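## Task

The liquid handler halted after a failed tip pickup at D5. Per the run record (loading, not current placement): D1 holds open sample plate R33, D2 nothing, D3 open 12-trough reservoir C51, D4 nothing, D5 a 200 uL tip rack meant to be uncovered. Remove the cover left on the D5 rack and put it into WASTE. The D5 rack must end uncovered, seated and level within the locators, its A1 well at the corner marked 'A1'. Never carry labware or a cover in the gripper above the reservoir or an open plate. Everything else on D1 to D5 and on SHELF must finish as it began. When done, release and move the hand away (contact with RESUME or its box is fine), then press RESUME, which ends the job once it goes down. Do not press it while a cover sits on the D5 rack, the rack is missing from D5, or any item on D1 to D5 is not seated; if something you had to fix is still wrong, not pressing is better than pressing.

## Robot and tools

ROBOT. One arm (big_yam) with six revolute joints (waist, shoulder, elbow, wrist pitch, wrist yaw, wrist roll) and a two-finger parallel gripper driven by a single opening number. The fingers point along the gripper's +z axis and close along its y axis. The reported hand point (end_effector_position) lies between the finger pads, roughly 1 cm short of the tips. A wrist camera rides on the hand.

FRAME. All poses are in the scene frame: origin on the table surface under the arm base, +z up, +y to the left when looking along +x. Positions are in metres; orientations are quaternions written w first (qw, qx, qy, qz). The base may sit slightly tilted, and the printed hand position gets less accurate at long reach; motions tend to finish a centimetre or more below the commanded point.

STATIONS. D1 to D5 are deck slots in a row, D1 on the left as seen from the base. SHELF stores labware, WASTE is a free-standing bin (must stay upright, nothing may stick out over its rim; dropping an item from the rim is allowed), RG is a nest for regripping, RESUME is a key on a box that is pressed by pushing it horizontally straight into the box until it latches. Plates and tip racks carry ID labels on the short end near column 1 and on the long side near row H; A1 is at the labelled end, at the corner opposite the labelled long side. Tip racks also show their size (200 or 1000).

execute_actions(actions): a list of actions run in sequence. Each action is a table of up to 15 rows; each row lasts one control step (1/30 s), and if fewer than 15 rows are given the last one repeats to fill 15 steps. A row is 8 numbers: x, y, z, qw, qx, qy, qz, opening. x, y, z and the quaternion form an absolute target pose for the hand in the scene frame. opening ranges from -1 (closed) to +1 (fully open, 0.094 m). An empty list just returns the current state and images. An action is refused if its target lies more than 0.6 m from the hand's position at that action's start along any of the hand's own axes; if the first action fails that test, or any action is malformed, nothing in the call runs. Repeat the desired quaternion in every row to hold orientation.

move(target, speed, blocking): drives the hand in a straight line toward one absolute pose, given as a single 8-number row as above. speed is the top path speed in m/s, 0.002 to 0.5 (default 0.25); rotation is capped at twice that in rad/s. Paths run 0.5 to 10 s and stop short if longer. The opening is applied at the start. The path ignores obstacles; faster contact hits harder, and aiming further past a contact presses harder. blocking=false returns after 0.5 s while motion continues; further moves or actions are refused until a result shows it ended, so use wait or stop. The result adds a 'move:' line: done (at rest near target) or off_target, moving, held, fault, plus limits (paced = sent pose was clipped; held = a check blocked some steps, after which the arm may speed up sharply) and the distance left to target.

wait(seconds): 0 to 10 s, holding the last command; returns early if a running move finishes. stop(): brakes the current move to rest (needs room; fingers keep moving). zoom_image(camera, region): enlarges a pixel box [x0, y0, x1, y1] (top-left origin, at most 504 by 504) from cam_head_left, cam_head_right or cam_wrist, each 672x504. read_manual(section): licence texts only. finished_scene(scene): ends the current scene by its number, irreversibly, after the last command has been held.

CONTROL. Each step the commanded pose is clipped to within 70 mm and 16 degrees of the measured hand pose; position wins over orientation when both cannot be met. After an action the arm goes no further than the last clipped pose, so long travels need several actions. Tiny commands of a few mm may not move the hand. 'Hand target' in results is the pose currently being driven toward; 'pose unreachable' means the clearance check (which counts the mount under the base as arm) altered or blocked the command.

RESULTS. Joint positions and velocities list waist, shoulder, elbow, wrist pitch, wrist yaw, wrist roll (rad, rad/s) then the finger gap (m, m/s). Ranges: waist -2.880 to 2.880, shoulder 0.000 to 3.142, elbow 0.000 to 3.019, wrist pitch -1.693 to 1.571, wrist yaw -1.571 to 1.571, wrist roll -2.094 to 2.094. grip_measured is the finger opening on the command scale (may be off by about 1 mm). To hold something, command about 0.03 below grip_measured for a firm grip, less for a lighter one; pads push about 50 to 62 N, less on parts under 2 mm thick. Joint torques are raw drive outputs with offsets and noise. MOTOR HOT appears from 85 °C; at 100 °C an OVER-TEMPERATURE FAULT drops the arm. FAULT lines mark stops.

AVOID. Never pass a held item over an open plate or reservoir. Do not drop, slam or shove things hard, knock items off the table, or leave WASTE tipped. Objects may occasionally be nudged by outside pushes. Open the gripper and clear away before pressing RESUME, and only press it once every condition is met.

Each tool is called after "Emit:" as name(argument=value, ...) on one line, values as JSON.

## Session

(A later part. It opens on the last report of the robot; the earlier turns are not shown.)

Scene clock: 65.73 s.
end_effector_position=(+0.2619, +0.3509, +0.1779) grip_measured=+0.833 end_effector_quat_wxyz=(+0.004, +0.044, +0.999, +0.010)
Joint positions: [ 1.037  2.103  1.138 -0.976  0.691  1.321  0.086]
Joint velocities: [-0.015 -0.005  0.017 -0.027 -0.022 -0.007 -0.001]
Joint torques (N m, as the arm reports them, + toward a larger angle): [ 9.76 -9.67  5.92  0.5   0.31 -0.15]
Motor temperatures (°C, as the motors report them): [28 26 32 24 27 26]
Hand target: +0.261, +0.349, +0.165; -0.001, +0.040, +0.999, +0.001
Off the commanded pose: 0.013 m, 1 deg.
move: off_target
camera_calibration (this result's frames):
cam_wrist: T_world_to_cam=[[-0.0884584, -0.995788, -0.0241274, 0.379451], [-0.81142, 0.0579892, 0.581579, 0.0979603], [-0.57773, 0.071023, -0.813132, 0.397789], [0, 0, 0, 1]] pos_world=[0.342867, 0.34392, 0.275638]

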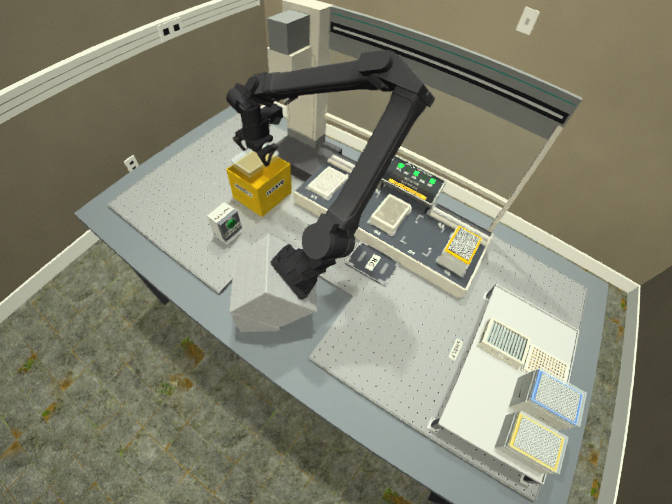

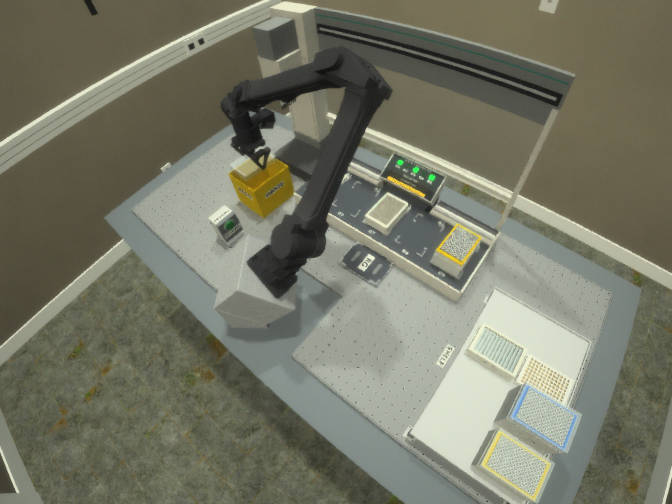

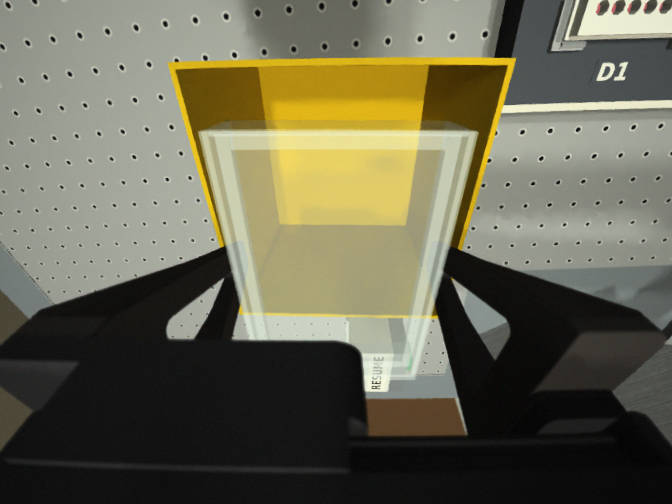

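Emit:
move(target=[0.266,0.346,0.10,-0.004,0.036,1,-0.008,0.77], speed=0.06)

Scene clock: 70.43 s.
end_effector_position=(+0.2697, +0.3507, +0.1164) grip_measured=+0.833 end_effector_quat_wxyz=(+0.003, +0.044, +0.999, +0.006)
Joint positions: [ 0.938  2.172  1.1   -0.802  0.725  1.205  0.086]
Joint velocities: [-0.005  0.005  0.012 -0.002  0.022 -0.051 -0.001]
Joint torques (N m, as the arm reports them, + toward a larger angle): [  9.79 -10.12   4.56   0.41   0.33  -0.14]
Motor temperatures (°C, as the motors report them): [28 27 32 24 27 26]
Hand target: +0.264, +0.344, +0.101; -0.005, +0.036, +0.999, -0.007
Off the commanded pose: 0.017 m, 2 deg.
move: off_target
camera_calibration (this result's frames):
cam_wrist: T_world_to_cam=[[-0.0872077, -0.996081, -0.0147251, 0.377123], [-0.809777, 0.0622719, 0.583423, 0.137918], [-0.58022, 0.062803, -0.812035, 0.355775], [0, 0, 0, 1]] pos_world=[0.350998, 0.344713, 0.21399]

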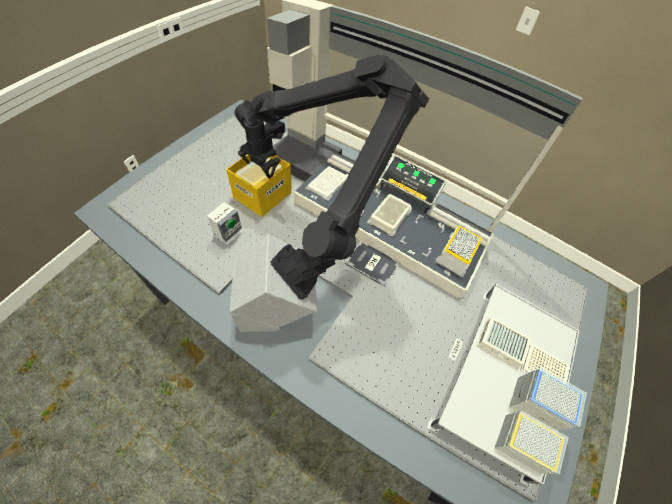

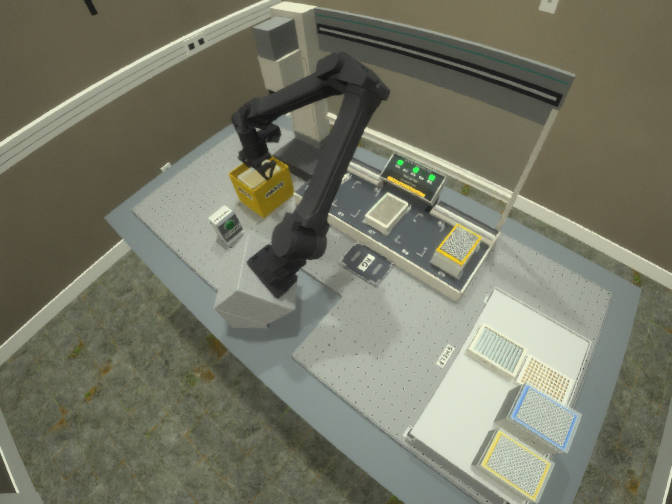

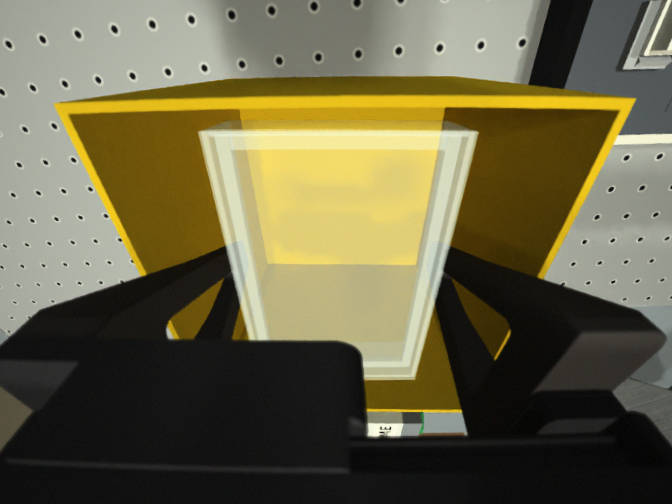

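Emit:
execute_actions(actions=[[[0.266,0.346,0.10,-0.004,0.036,1,-0.008,0.95]],[[0.275,0.358,0.15,0,0.04,1,0,0.95]],[[0.275,0.358,0.20,0,0.04,1,0,0.95]]])

Emit:
move(target=[0.33,0.0,0.22,0,0,1,0,1])

Emit:
move(target=[0.40,-0.335,0.19,0,0.01,1,0,1])

Emit:
move(target=[0.396,-0.324,0.13,-0.005,0.012,1,0,1], speed=0.08)

Scene clock: 78.70 s.
end_effector_position=(+0.2671, +0.3522, +0.1958) grip_measured=+0.948 end_effector_quat_wxyz=(+0.001, +0.024, +1.000, -0.004)
Joint positions: [ 1.054  2.107  1.195 -1.079  0.685  1.325  0.092]
Joint velocities: [-0.015 -0.005 -0.002 -0.027  0.007 -0.037  0.001]
Joint torques (N m, as the arm reports them, + toward a larger angle): [ 10.87 -11.3    8.56  -0.33   0.17   0.13]
Motor temperatures (°C, as the motors report them): [28 27 32 24 27 26]
Hand target: +0.276, +0.359, +0.199; +0.000, +0.040, +0.999, -0.000
Off the commanded pose: 0.011 m, 2 deg.
camera_calibration (this result's frames):
cam_wrist: T_world_to_cam=[[-0.0489819, -0.99879, 0.00440797, 0.366576], [-0.808681, 0.0422481, 0.586729, 0.0955078], [-0.586205, 0.0251744, -0.809771, 0.43302], [0, 0, 0, 1]] pos_world=[0.349029, 0.351196, 0.292994]

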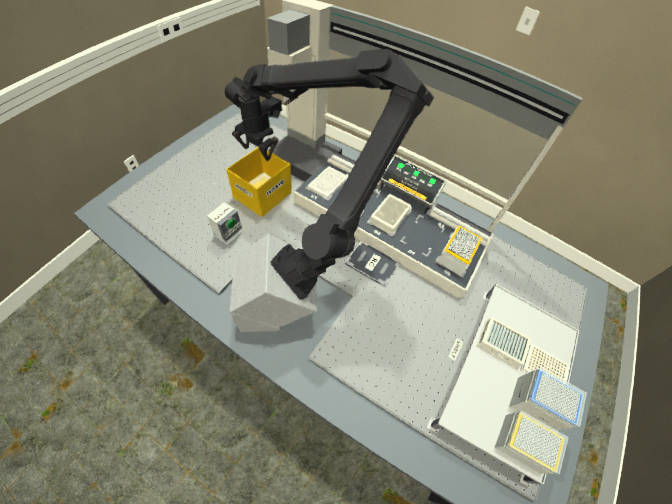

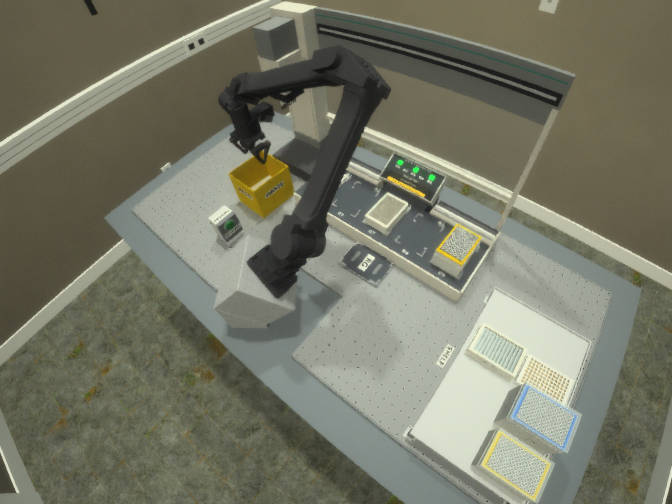

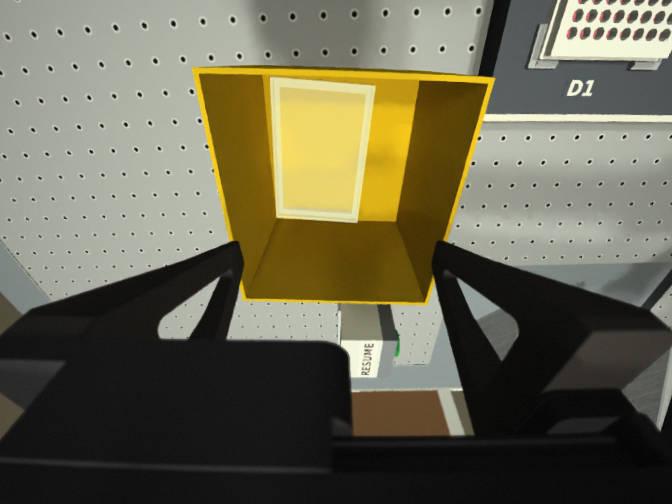

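Scene clock: 80.80 s.
end_effector_position=(+0.3358, +0.0053, +0.2315) grip_measured=+1.000 end_effector_quat_wxyz=(+0.010, +0.014, +1.000, +0.013)
Joint positions: [ 0.633  1.069  0.747 -1.241  0.771  0.714  0.094]
Joint velocities: [-0.005 -0.015  0.002  0.002  0.022  0.051  0.   ]
Joint torques (N m, as the arm reports them, + toward a larger angle): [ 3.61 -1.46  5.41 -0.11  0.05 -0.18]
Motor temperatures (°C, as the motors report them): [28 27 32 24 27 26]
Hand target: +0.329, +0.004, +0.225; -0.001, -0.000, +1.000, +0.005
Off the commanded pose: 0.014 m, 2 deg.
move: off_target
camera_calibration (this result's frames):
cam_wrist: T_world_to_cam=[[-0.0279343, -0.999174, -0.0295231, 0.024117], [-0.820087, 0.00602026, 0.572207, 0.152113], [-0.571557, 0.0401957, -0.819577, 0.508152], [0, 0, 0, 1]] pos_world=[0.415857, 0.00275581, 0.330142]

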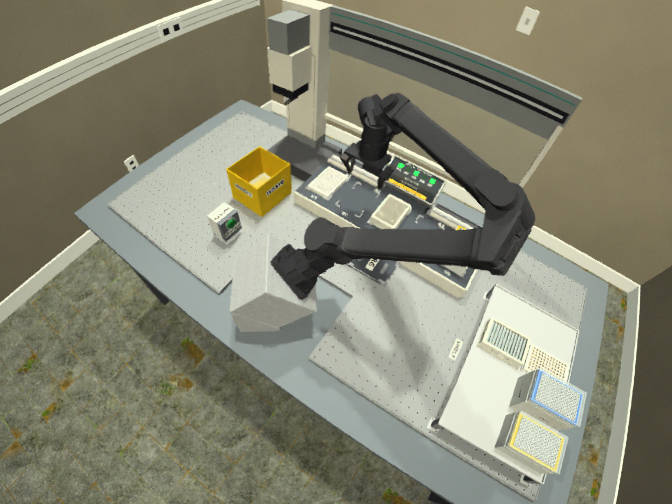

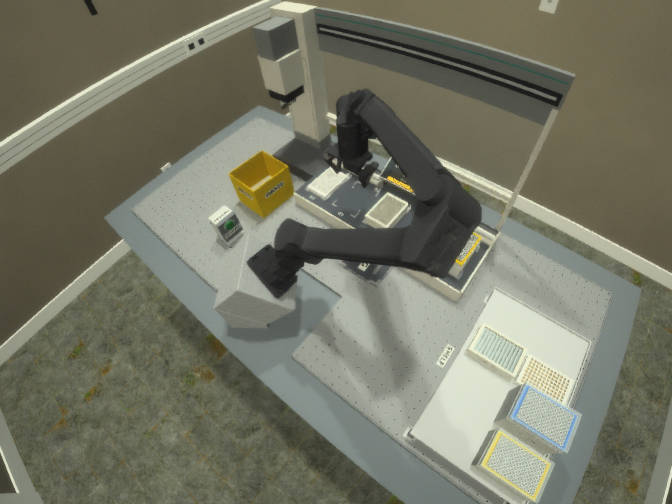

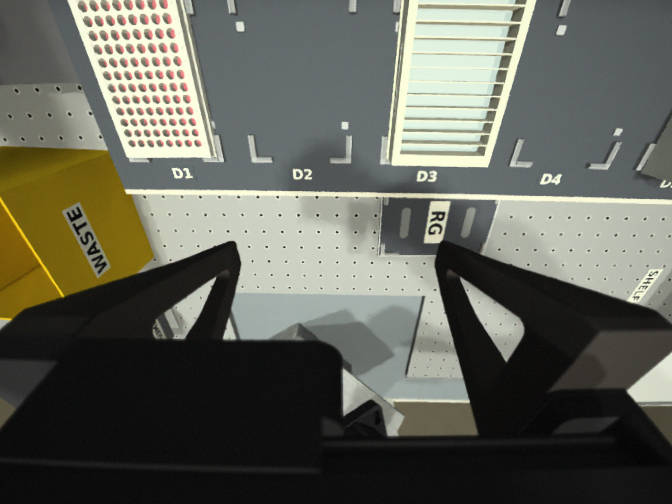

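Scene clock: 82.80 s.
end_effector_position=(+0.3860, -0.3219, +0.1839) grip_measured=+1.000 end_effector_quat_wxyz=(-0.006, +0.016, +1.000, +0.015)
Joint positions: [-0.553  0.871  1.04  -1.034  0.273 -0.557  0.094]
Joint velocities: [ 0.005 -0.024  0.022 -0.007 -0.066  0.022  0.   ]
Joint torques (N m, as the arm reports them, + toward a larger angle): [  1.14 -11.04  10.56   0.21  -0.15  -0.15]
Motor temperatures (°C, as the motors report them): [28 27 32 24 27 26]
Hand target: +0.399, -0.334, +0.189; +0.004, +0.013, +1.000, +0.008
Off the commanded pose: 0.020 m, 2 deg.
move: off_target
camera_calibration (this result's frames):
cam_wrist: T_world_to_cam=[[-0.0329684, -0.998929, -0.0324758, -0.300261], [-0.801544, 0.00701601, 0.597895, 0.210997], [-0.597027, 0.0457424, -0.800916, 0.519196], [0, 0, 0, 1]] pos_world=[0.469198, -0.325169, 0.279927]

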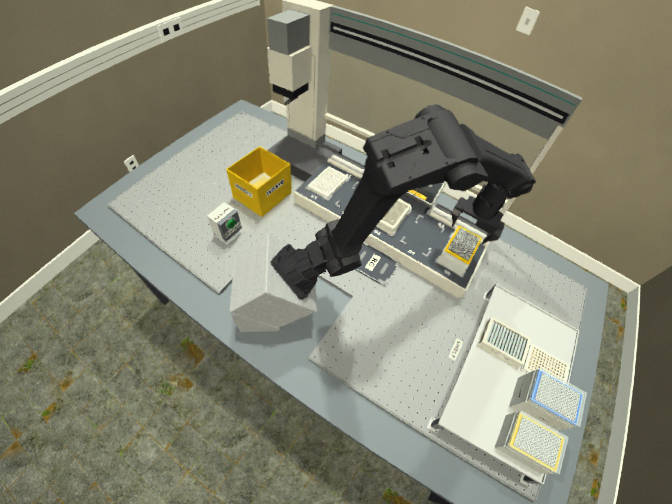

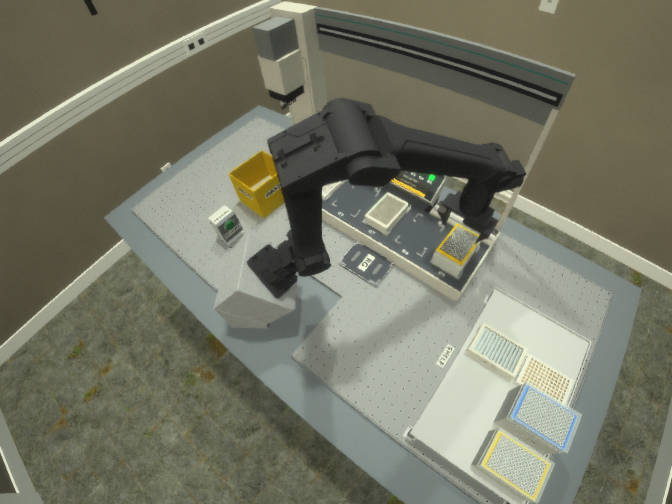

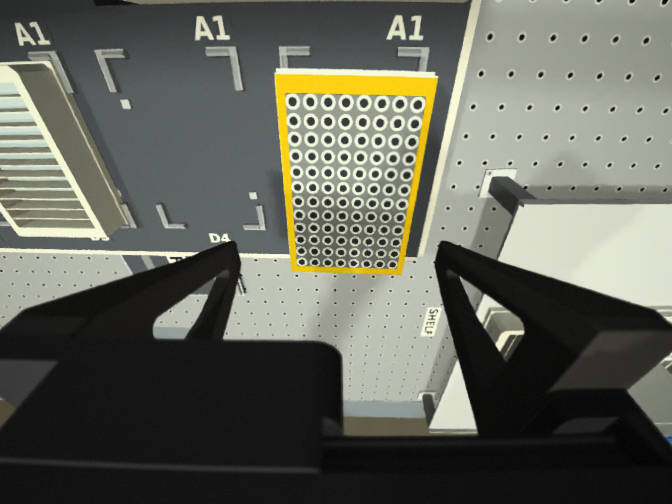

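Scene clock: 83.83 s.
end_effector_position=(+0.4003, -0.3255, +0.1422) grip_measured=+1.000 end_effector_quat_wxyz=(+0.008, +0.018, +1.000, -0.002)
Joint positions: [-0.571  0.946  1.003 -0.875  0.273 -0.58   0.094]
Joint velocities: [ 0.005 -0.024 -0.017  0.017 -0.022 -0.066  0.   ]
Joint torques (N m, as the arm reports them, + toward a larger angle): [  0.8  -11.96   6.27   0.53   0.12  -0.16]
Motor temperatures (°C, as the motors report them): [28 27 32 24 27 26]
Hand target: +0.394, -0.324, +0.130; -0.005, +0.012, +1.000, +0.000
Off the commanded pose: 0.013 m, 2 deg.
move: off_target
camera_calibration (this result's frames):
cam_wrist: T_world_to_cam=[[-0.0354771, -0.99937, -0.000242853, -0.308518], [-0.817418, 0.0288781, 0.575321, 0.264017], [-0.574952, 0.0206092, -0.817928, 0.479913], [0, 0, 0, 1]] pos_world=[0.480793, -0.325839, 0.240565]

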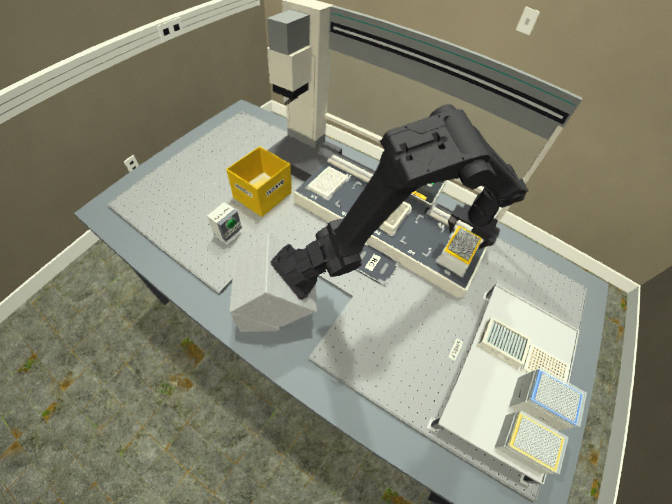

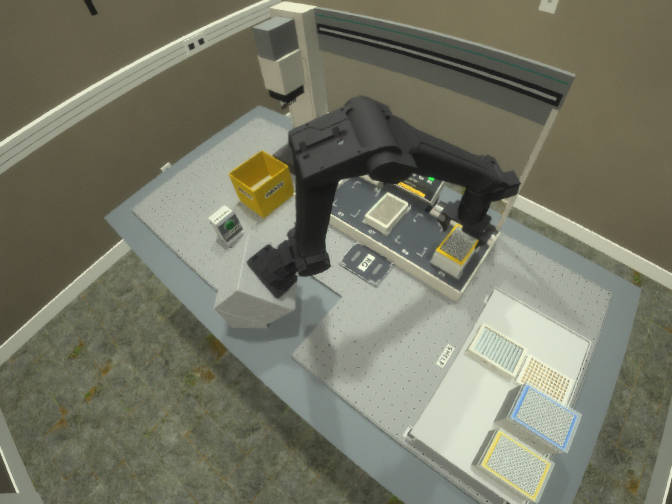

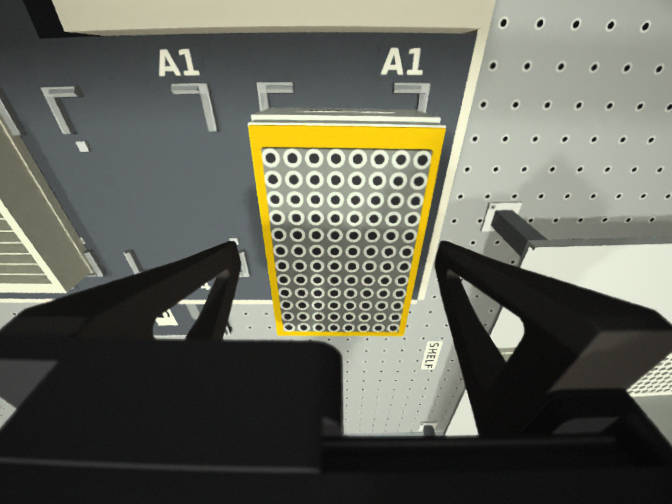

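Emit:
move(target=[0.395,-0.325,0.074,-0.01,0.013,1,0.003,1], speed=0.05)

Scene clock: 87.97 s.
end_effector_position=(+0.4008, -0.3287, +0.0886) grip_measured=+1.000 end_effector_quat_wxyz=(+0.003, +0.019, +1.000, -0.003)
Joint positions: [-0.62   1.052  0.974 -0.737  0.248 -0.611  0.094]
Joint velocities: [ 0.005 -0.005 -0.012  0.012 -0.007 -0.037  0.   ]
Joint torques (N m, as the arm reports them, + toward a larger angle): [  0.96 -12.32   5.39   0.54  -0.12  -0.13]
Motor temperatures (°C, as the motors report them): [28 27 32 24 27 26]
Hand target: +0.393, -0.325, +0.075; -0.010, +0.014, +1.000, +0.003
Off the commanded pose: 0.016 m, 2 deg.
move: off_target
camera_calibration (this result's frames):
cam_wrist: T_world_to_cam=[[-0.0387823, -0.999244, 0.00257608, -0.310532], [-0.811849, 0.033012, 0.582934, 0.293809], [-0.582578, 0.0205161, -0.812515, 0.438951], [0, 0, 0, 1]] pos_world=[0.482209, -0.329002, 0.186183]

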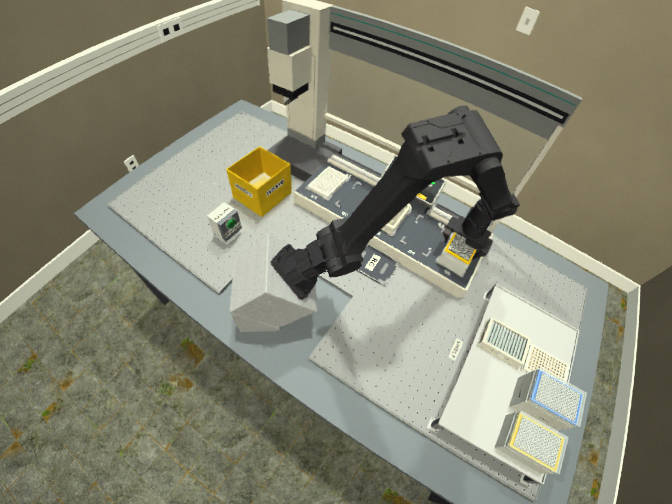

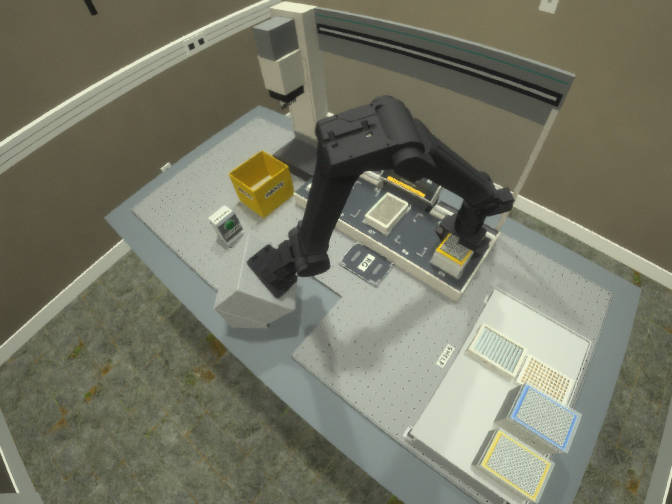

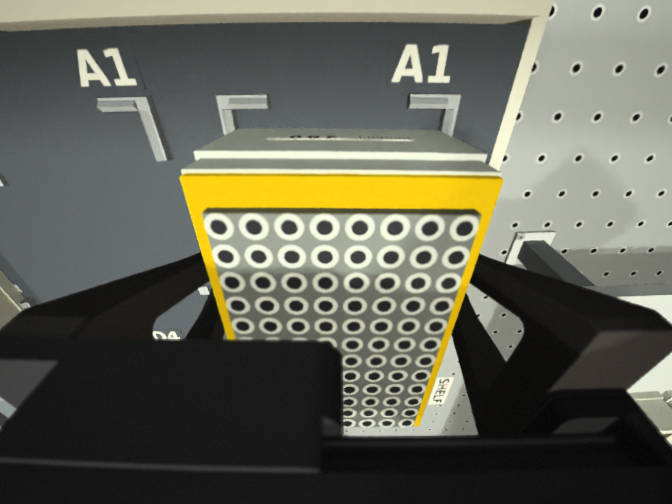

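Gap ≈ 9 mm. Grip and slide toward +x.

Emit:
execute_actions(actions=[[[0.394,-0.325,0.075,-0.01,0.013,1,0.003,0.75]],[[0.403,-0.330,0.088,0.003,0.018,1,-0.003,0.75]],[[0.412,-0.335,0.098,0.012,0.02,1,-0.008,0.75]],[[0.420,-0.338,0.104,0.018,0.022,1,-0.01,0.75]]])

Scene clock: 98.57 s.
end_effector_position=(+0.4005, -0.3283, +0.0897) grip_measured=+0.801 end_effector_quat_wxyz=(-0.000, +0.018, +1.000, -0.004)
Joint positions: [-0.616  1.052  0.977 -0.746  0.255 -0.611  0.085]
Joint velocities: [-0.005 -0.005  0.017 -0.007 -0.007 -0.037  0.   ]
Joint torques (N m, as the arm reports them, + toward a larger angle): [  3.2  -14.67   9.46  -0.31  -0.05   0.09]
Motor temperatures (°C, as the motors report them): [28 27 32 24 27 26]
Hand target: +0.419, -0.338, +0.104; +0.018, +0.022, +1.000, -0.010
Off the commanded pose: 0.026 m, 2 deg.
camera_calibration (this result's frames):
cam_wrist: T_world_to_cam=[[-0.0354542, -0.999364, 0.00391648, -0.311678], [-0.807901, 0.030968, 0.588504, 0.290233], [-0.58825, 0.0177008, -0.808485, 0.440661], [0, 0, 0, 1]] pos_world=[0.482648, -0.328268, 0.186685]

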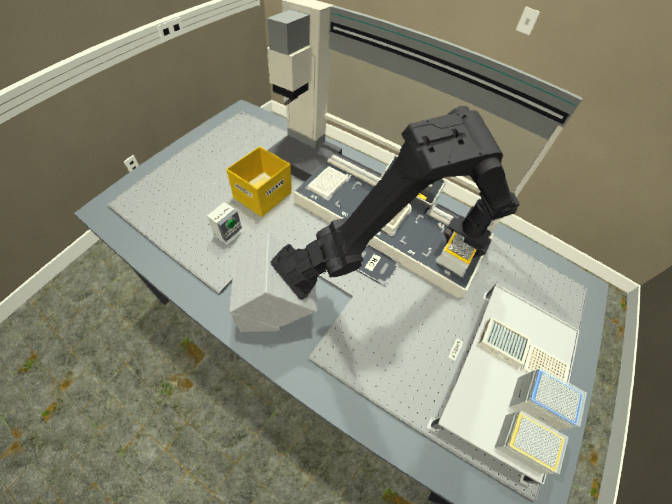

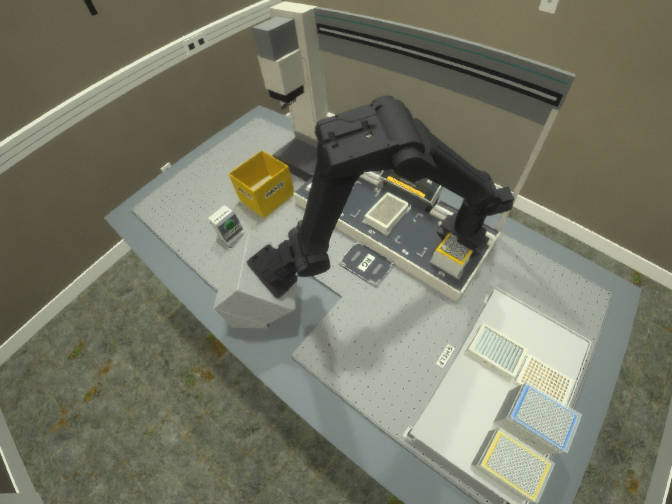

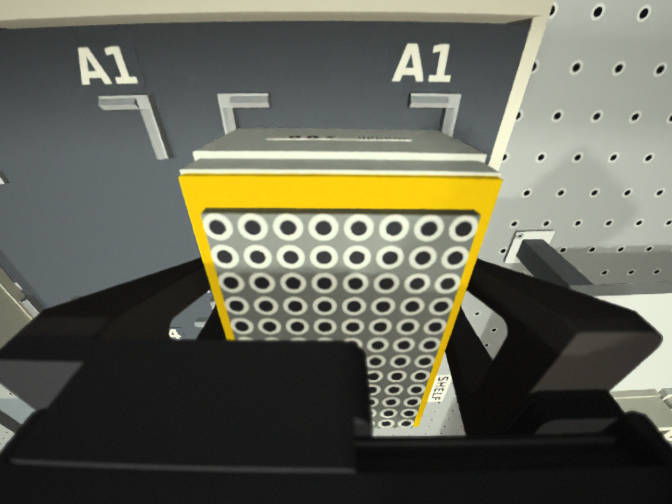

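Emit:
execute_actions(actions=[[[0.425,-0.341,0.103,0.022,0.026,1,-0.012,0.75]],[[0.430,-0.342,0.102,0.026,0.028,1,-0.012,0.75]]])

Scene clock: 103.00 s.
end_effector_position=(+0.4089, -0.3313, +0.0944) grip_measured=+0.801 end_effector_quat_wxyz=(+0.009, +0.021, +1.000, -0.006)
Joint positions: [-0.608  1.052  0.993 -0.746  0.253 -0.603  0.085]
Joint velocities: [-0.005  0.005 -0.002  0.002 -0.007  0.051 -0.001]
Joint torques (N m, as the arm reports them, + toward a larger angle): [  2.85 -13.45   9.71   0.24  -0.11   0.14]
Motor temperatures (°C, as the motors report them): [28 27 32 24 27 26]
Hand target: +0.429, -0.342, +0.102; +0.026, +0.028, +0.999, -0.012
Off the commanded pose: 0.025 m, 2 deg.
camera_calibration (this result's frames):
cam_wrist: T_world_to_cam=[[-0.0413278, -0.999119, 0.00731863, -0.312236], [-0.818213, 0.0380468, 0.573655, 0.302305], [-0.573428, 0.0177197, -0.819064, 0.444438], [0, 0, 0, 1]] pos_world=[0.489299, -0.331338, 0.192889]

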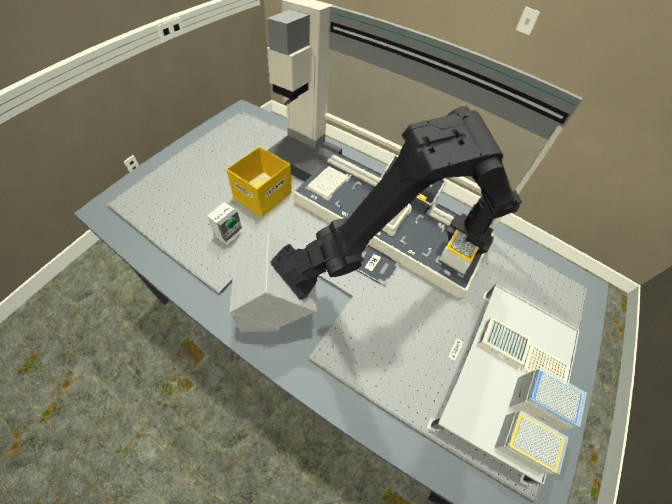

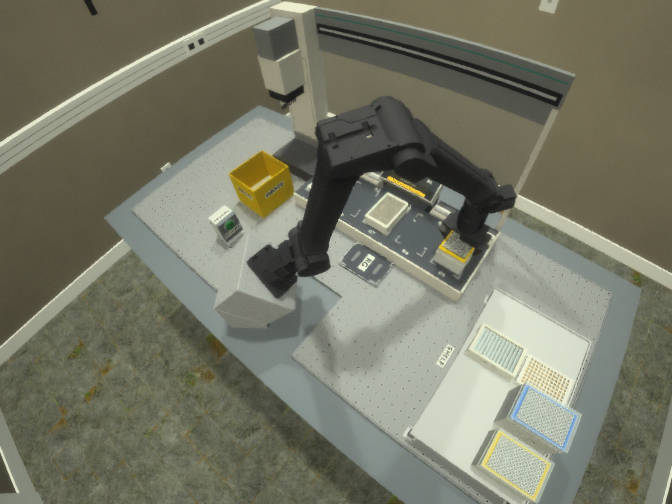

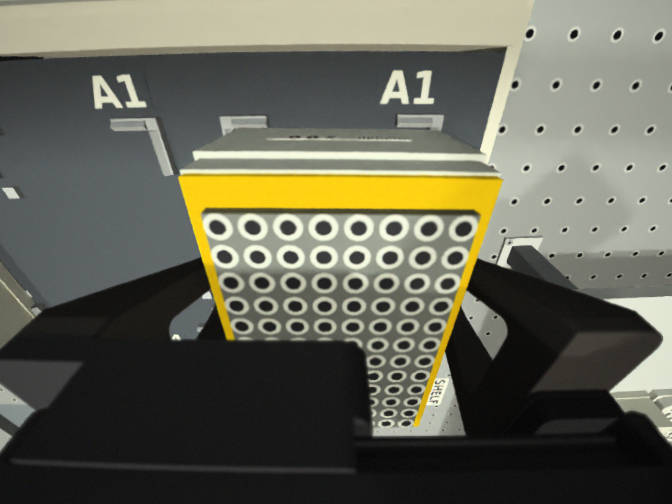

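Emit:
execute_actions(actions=[[[0.427,-0.337,0.102,0.026,0.026,1,-0.010,0.75]],[[0.426,-0.335,0.101,0.026,0.026,1,-0.010,0.75]]])

Scene clock: 109.13 s.
end_effector_position=(+0.4110, -0.3289, +0.0950) grip_measured=+0.801 end_effector_quat_wxyz=(+0.011, +0.019, +1.000, -0.004)
Joint positions: [-0.601  1.052  0.993 -0.746  0.253 -0.601  0.085]
Joint velocities: [ 0.005  0.005 -0.022 -0.002 -0.066 -0.051  0.   ]
Joint torques (N m, as the arm reports them, + toward a larger angle): [  3.05 -14.07   8.35   0.52  -0.03   0.14]
Motor temperatures (°C, as the motors report them): [28 27 33 24 27 26]
Hand target: +0.426, -0.335, +0.101; +0.026, +0.026, +0.999, -0.010
Off the commanded pose: 0.017 m, 2 deg.
camera_calibration (this result's frames):
cam_wrist: T_world_to_cam=[[-0.038864, -0.999237, 0.0039654, -0.310498], [-0.820609, 0.0341804, 0.570467, 0.303566], [-0.570167, 0.0189166, -0.821311, 0.445337], [0, 0, 0, 1]] pos_world=[0.490958, -0.329061, 0.193817]

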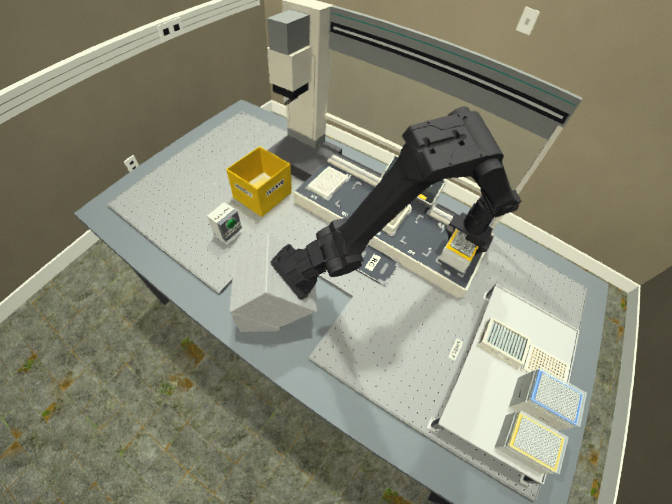

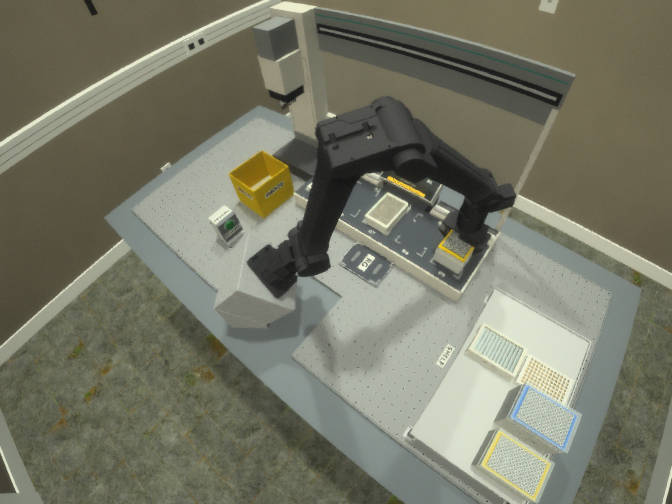

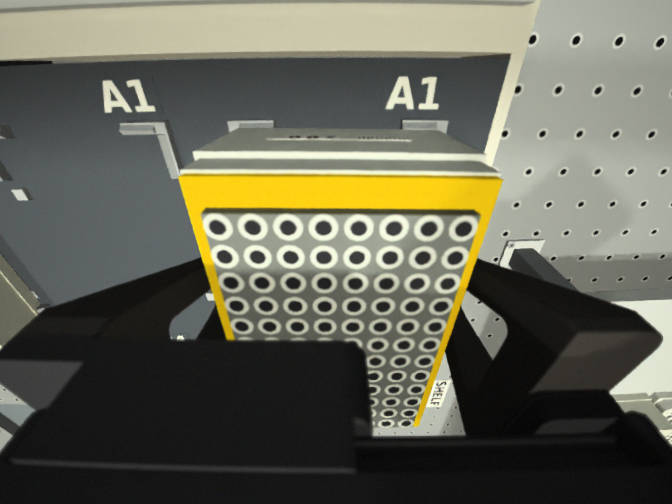

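Emit:
execute_actions(actions=[[[0.414,-0.330,0.092,0.016,0.02,1,-0.004,0.75]],[[0.404,-0.325,0.083,0.008,0.015,1,0.002,0.75]],[[0.401,-0.324,0.080,0.006,0.014,1,0.003,0.75]]])

Scene clock: 116.90 s.
end_effector_position=(+0.4110, -0.3266, +0.0917) grip_measured=+0.801 end_effector_quat_wxyz=(+0.018, +0.019, +1.000, -0.000)
Joint positions: [-0.606  1.052  0.982 -0.726  0.235 -0.607  0.085]
Joint velocities: [ 0.005  0.005 -0.002 -0.007  0.007  0.022  0.   ]
Joint torques (N m, as the arm reports them, + toward a larger angle): [  0.76 -13.53   5.08   0.6   -0.11  -0.16]
Motor temperatures (°C, as the motors report them): [28 27 33 24 27 26]
Hand target: +0.401, -0.324, +0.081; +0.006, +0.014, +1.000, +0.003
Off the commanded pose: 0.016 m, 2 deg.
camera_calibration (this result's frames):
cam_wrist: T_world_to_cam=[[-0.037713, -0.999282, -0.0036554, -0.308009], [-0.828822, 0.0292359, 0.558749, 0.308191], [-0.558241, 0.0241018, -0.829329, 0.440081], [0, 0, 0, 1]] pos_world=[0.489491, -0.327405, 0.191645]

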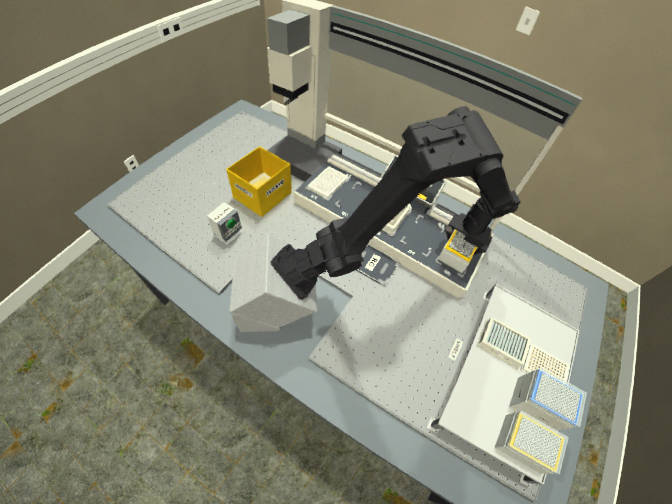

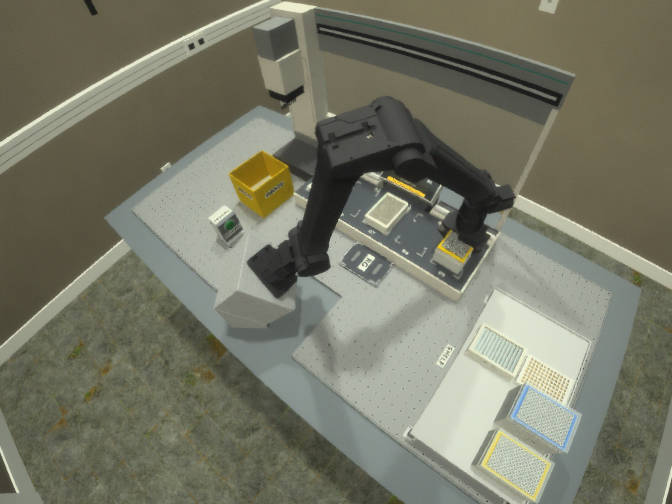

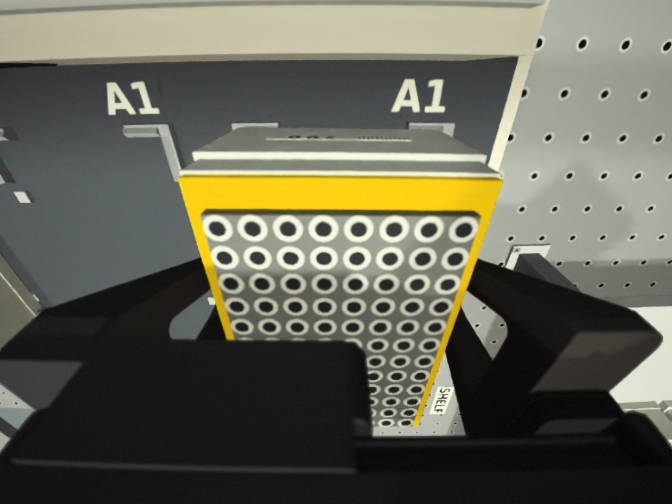

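Need −3 mm x, −2 mm y.

Emit:
execute_actions(actions=[[[0.399,-0.326,0.082,0.006,0.014,1,0.003,0.75]],[[0.398,-0.327,0.082,0.006,0.014,1,0.003,0.75]]])

Scene clock: 121.40 s.
end_effector_position=(+0.4104, -0.3275, +0.0917) grip_measured=+0.801 end_effector_quat_wxyz=(+0.020, +0.014, +1.000, +0.002)
Joint positions: [-0.612  1.051  0.982 -0.726  0.224 -0.621  0.085]
Joint velocities: [-0.015  0.015  0.007 -0.017 -0.007  0.022 -0.001]
Joint torques (N m, as the arm reports them, + toward a larger angle): [  0.4  -14.03   5.06   0.42   0.03  -0.12]
Motor temperatures (°C, as the motors report them): [28 27 32 24 27 26]
Hand target: +0.398, -0.327, +0.083; +0.006, +0.014, +1.000, +0.003
Off the commanded pose: 0.016 m, 2 deg.
camera_calibration (this result's frames):
cam_wrist: T_world_to_cam=[[-0.0277891, -0.999577, -0.00858683, -0.312594], [-0.831283, 0.018338, 0.555548, 0.305466], [-0.555155, 0.0225763, -0.83144, 0.438154], [0, 0, 0, 1]] pos_world=[0.488485, -0.327955, 0.191914]

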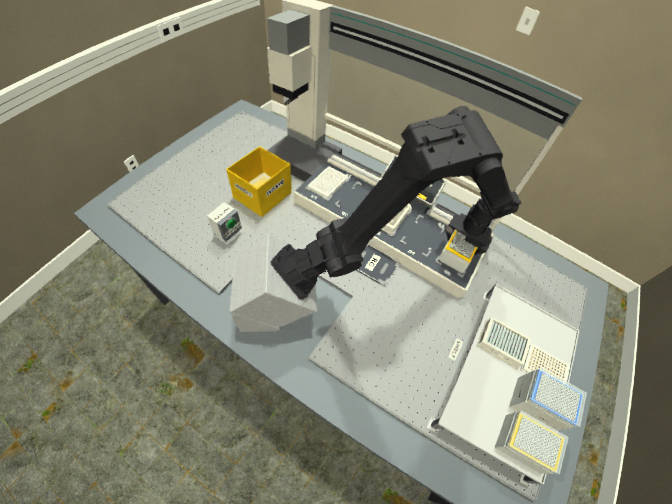

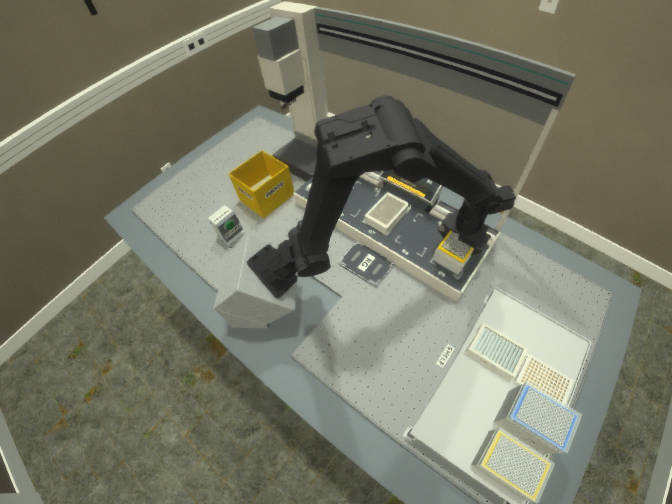

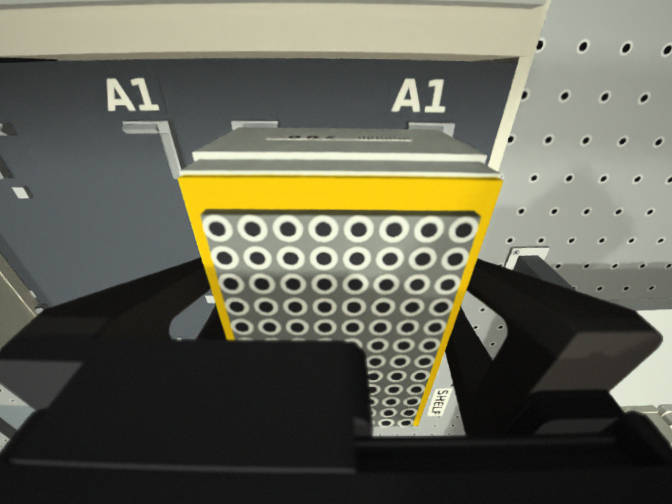

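Emit:
execute_actions(actions=[[[0.396,-0.328,0.083,0.005,0.022,1,0.0,0.75]],[[0.395,-0.329,0.083,0.005,0.022,1,0.0,0.75]]])

Scene clock: 126.77 s.
end_effector_position=(+0.4099, -0.3276, +0.0916) grip_measured=+0.801 end_effector_quat_wxyz=(+0.021, +0.015, +1.000, +0.002)
Joint positions: [-0.614  1.05   0.979 -0.723  0.222 -0.621  0.085]
Joint velocities: [ 0.005 -0.005 -0.012 -0.012 -0.037  0.022  0.   ]
Joint torques (N m, as the arm reports them, + toward a larger angle): [ -0.03 -14.38   4.83   0.38   0.25   0.01]
Motor temperatures (°C, as the motors report them): [28 27 32 24 27 26]
Hand target: +0.395, -0.329, +0.084; +0.005, +0.022, +1.000, -0.000
Off the commanded pose: 0.017 m, 2 deg.
camera_calibration (this result's frames):
cam_wrist: T_world_to_cam=[[-0.0292759, -0.999536, -0.00838602, -0.312082], [-0.832247, 0.0197276, 0.554054, 0.306103], [-0.553631, 0.0231997, -0.832439, 0.437499], [0, 0, 0, 1]] pos_world=[0.48783, -0.328126, 0.191976]

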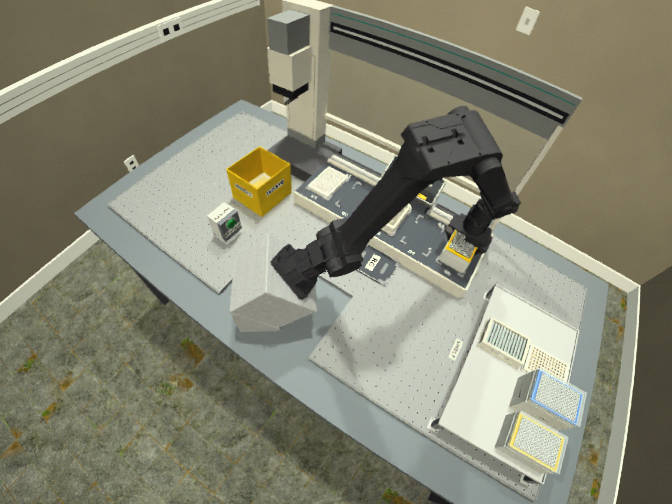

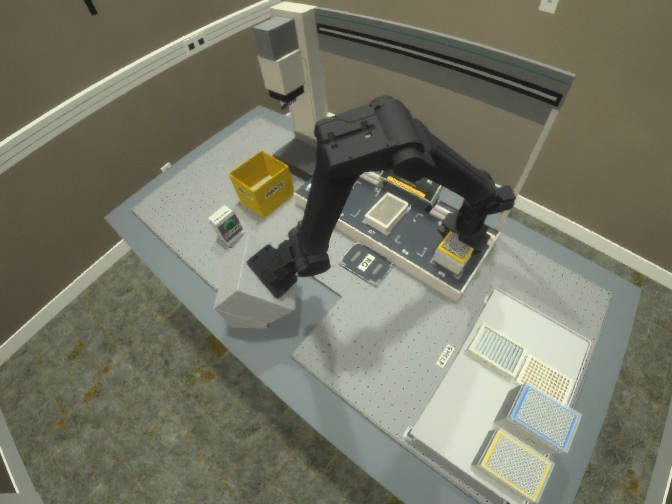

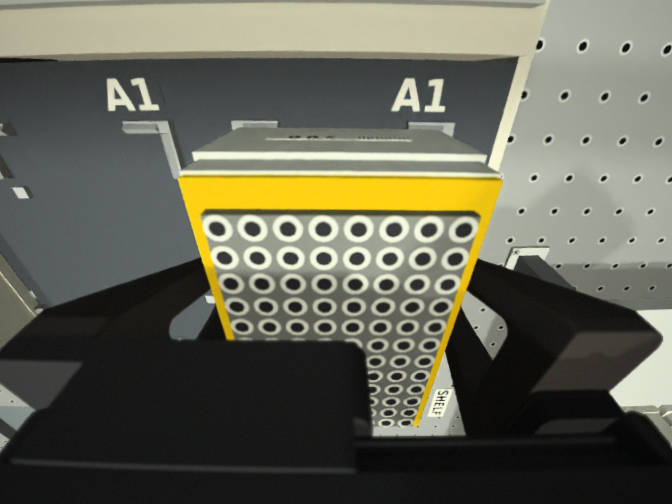

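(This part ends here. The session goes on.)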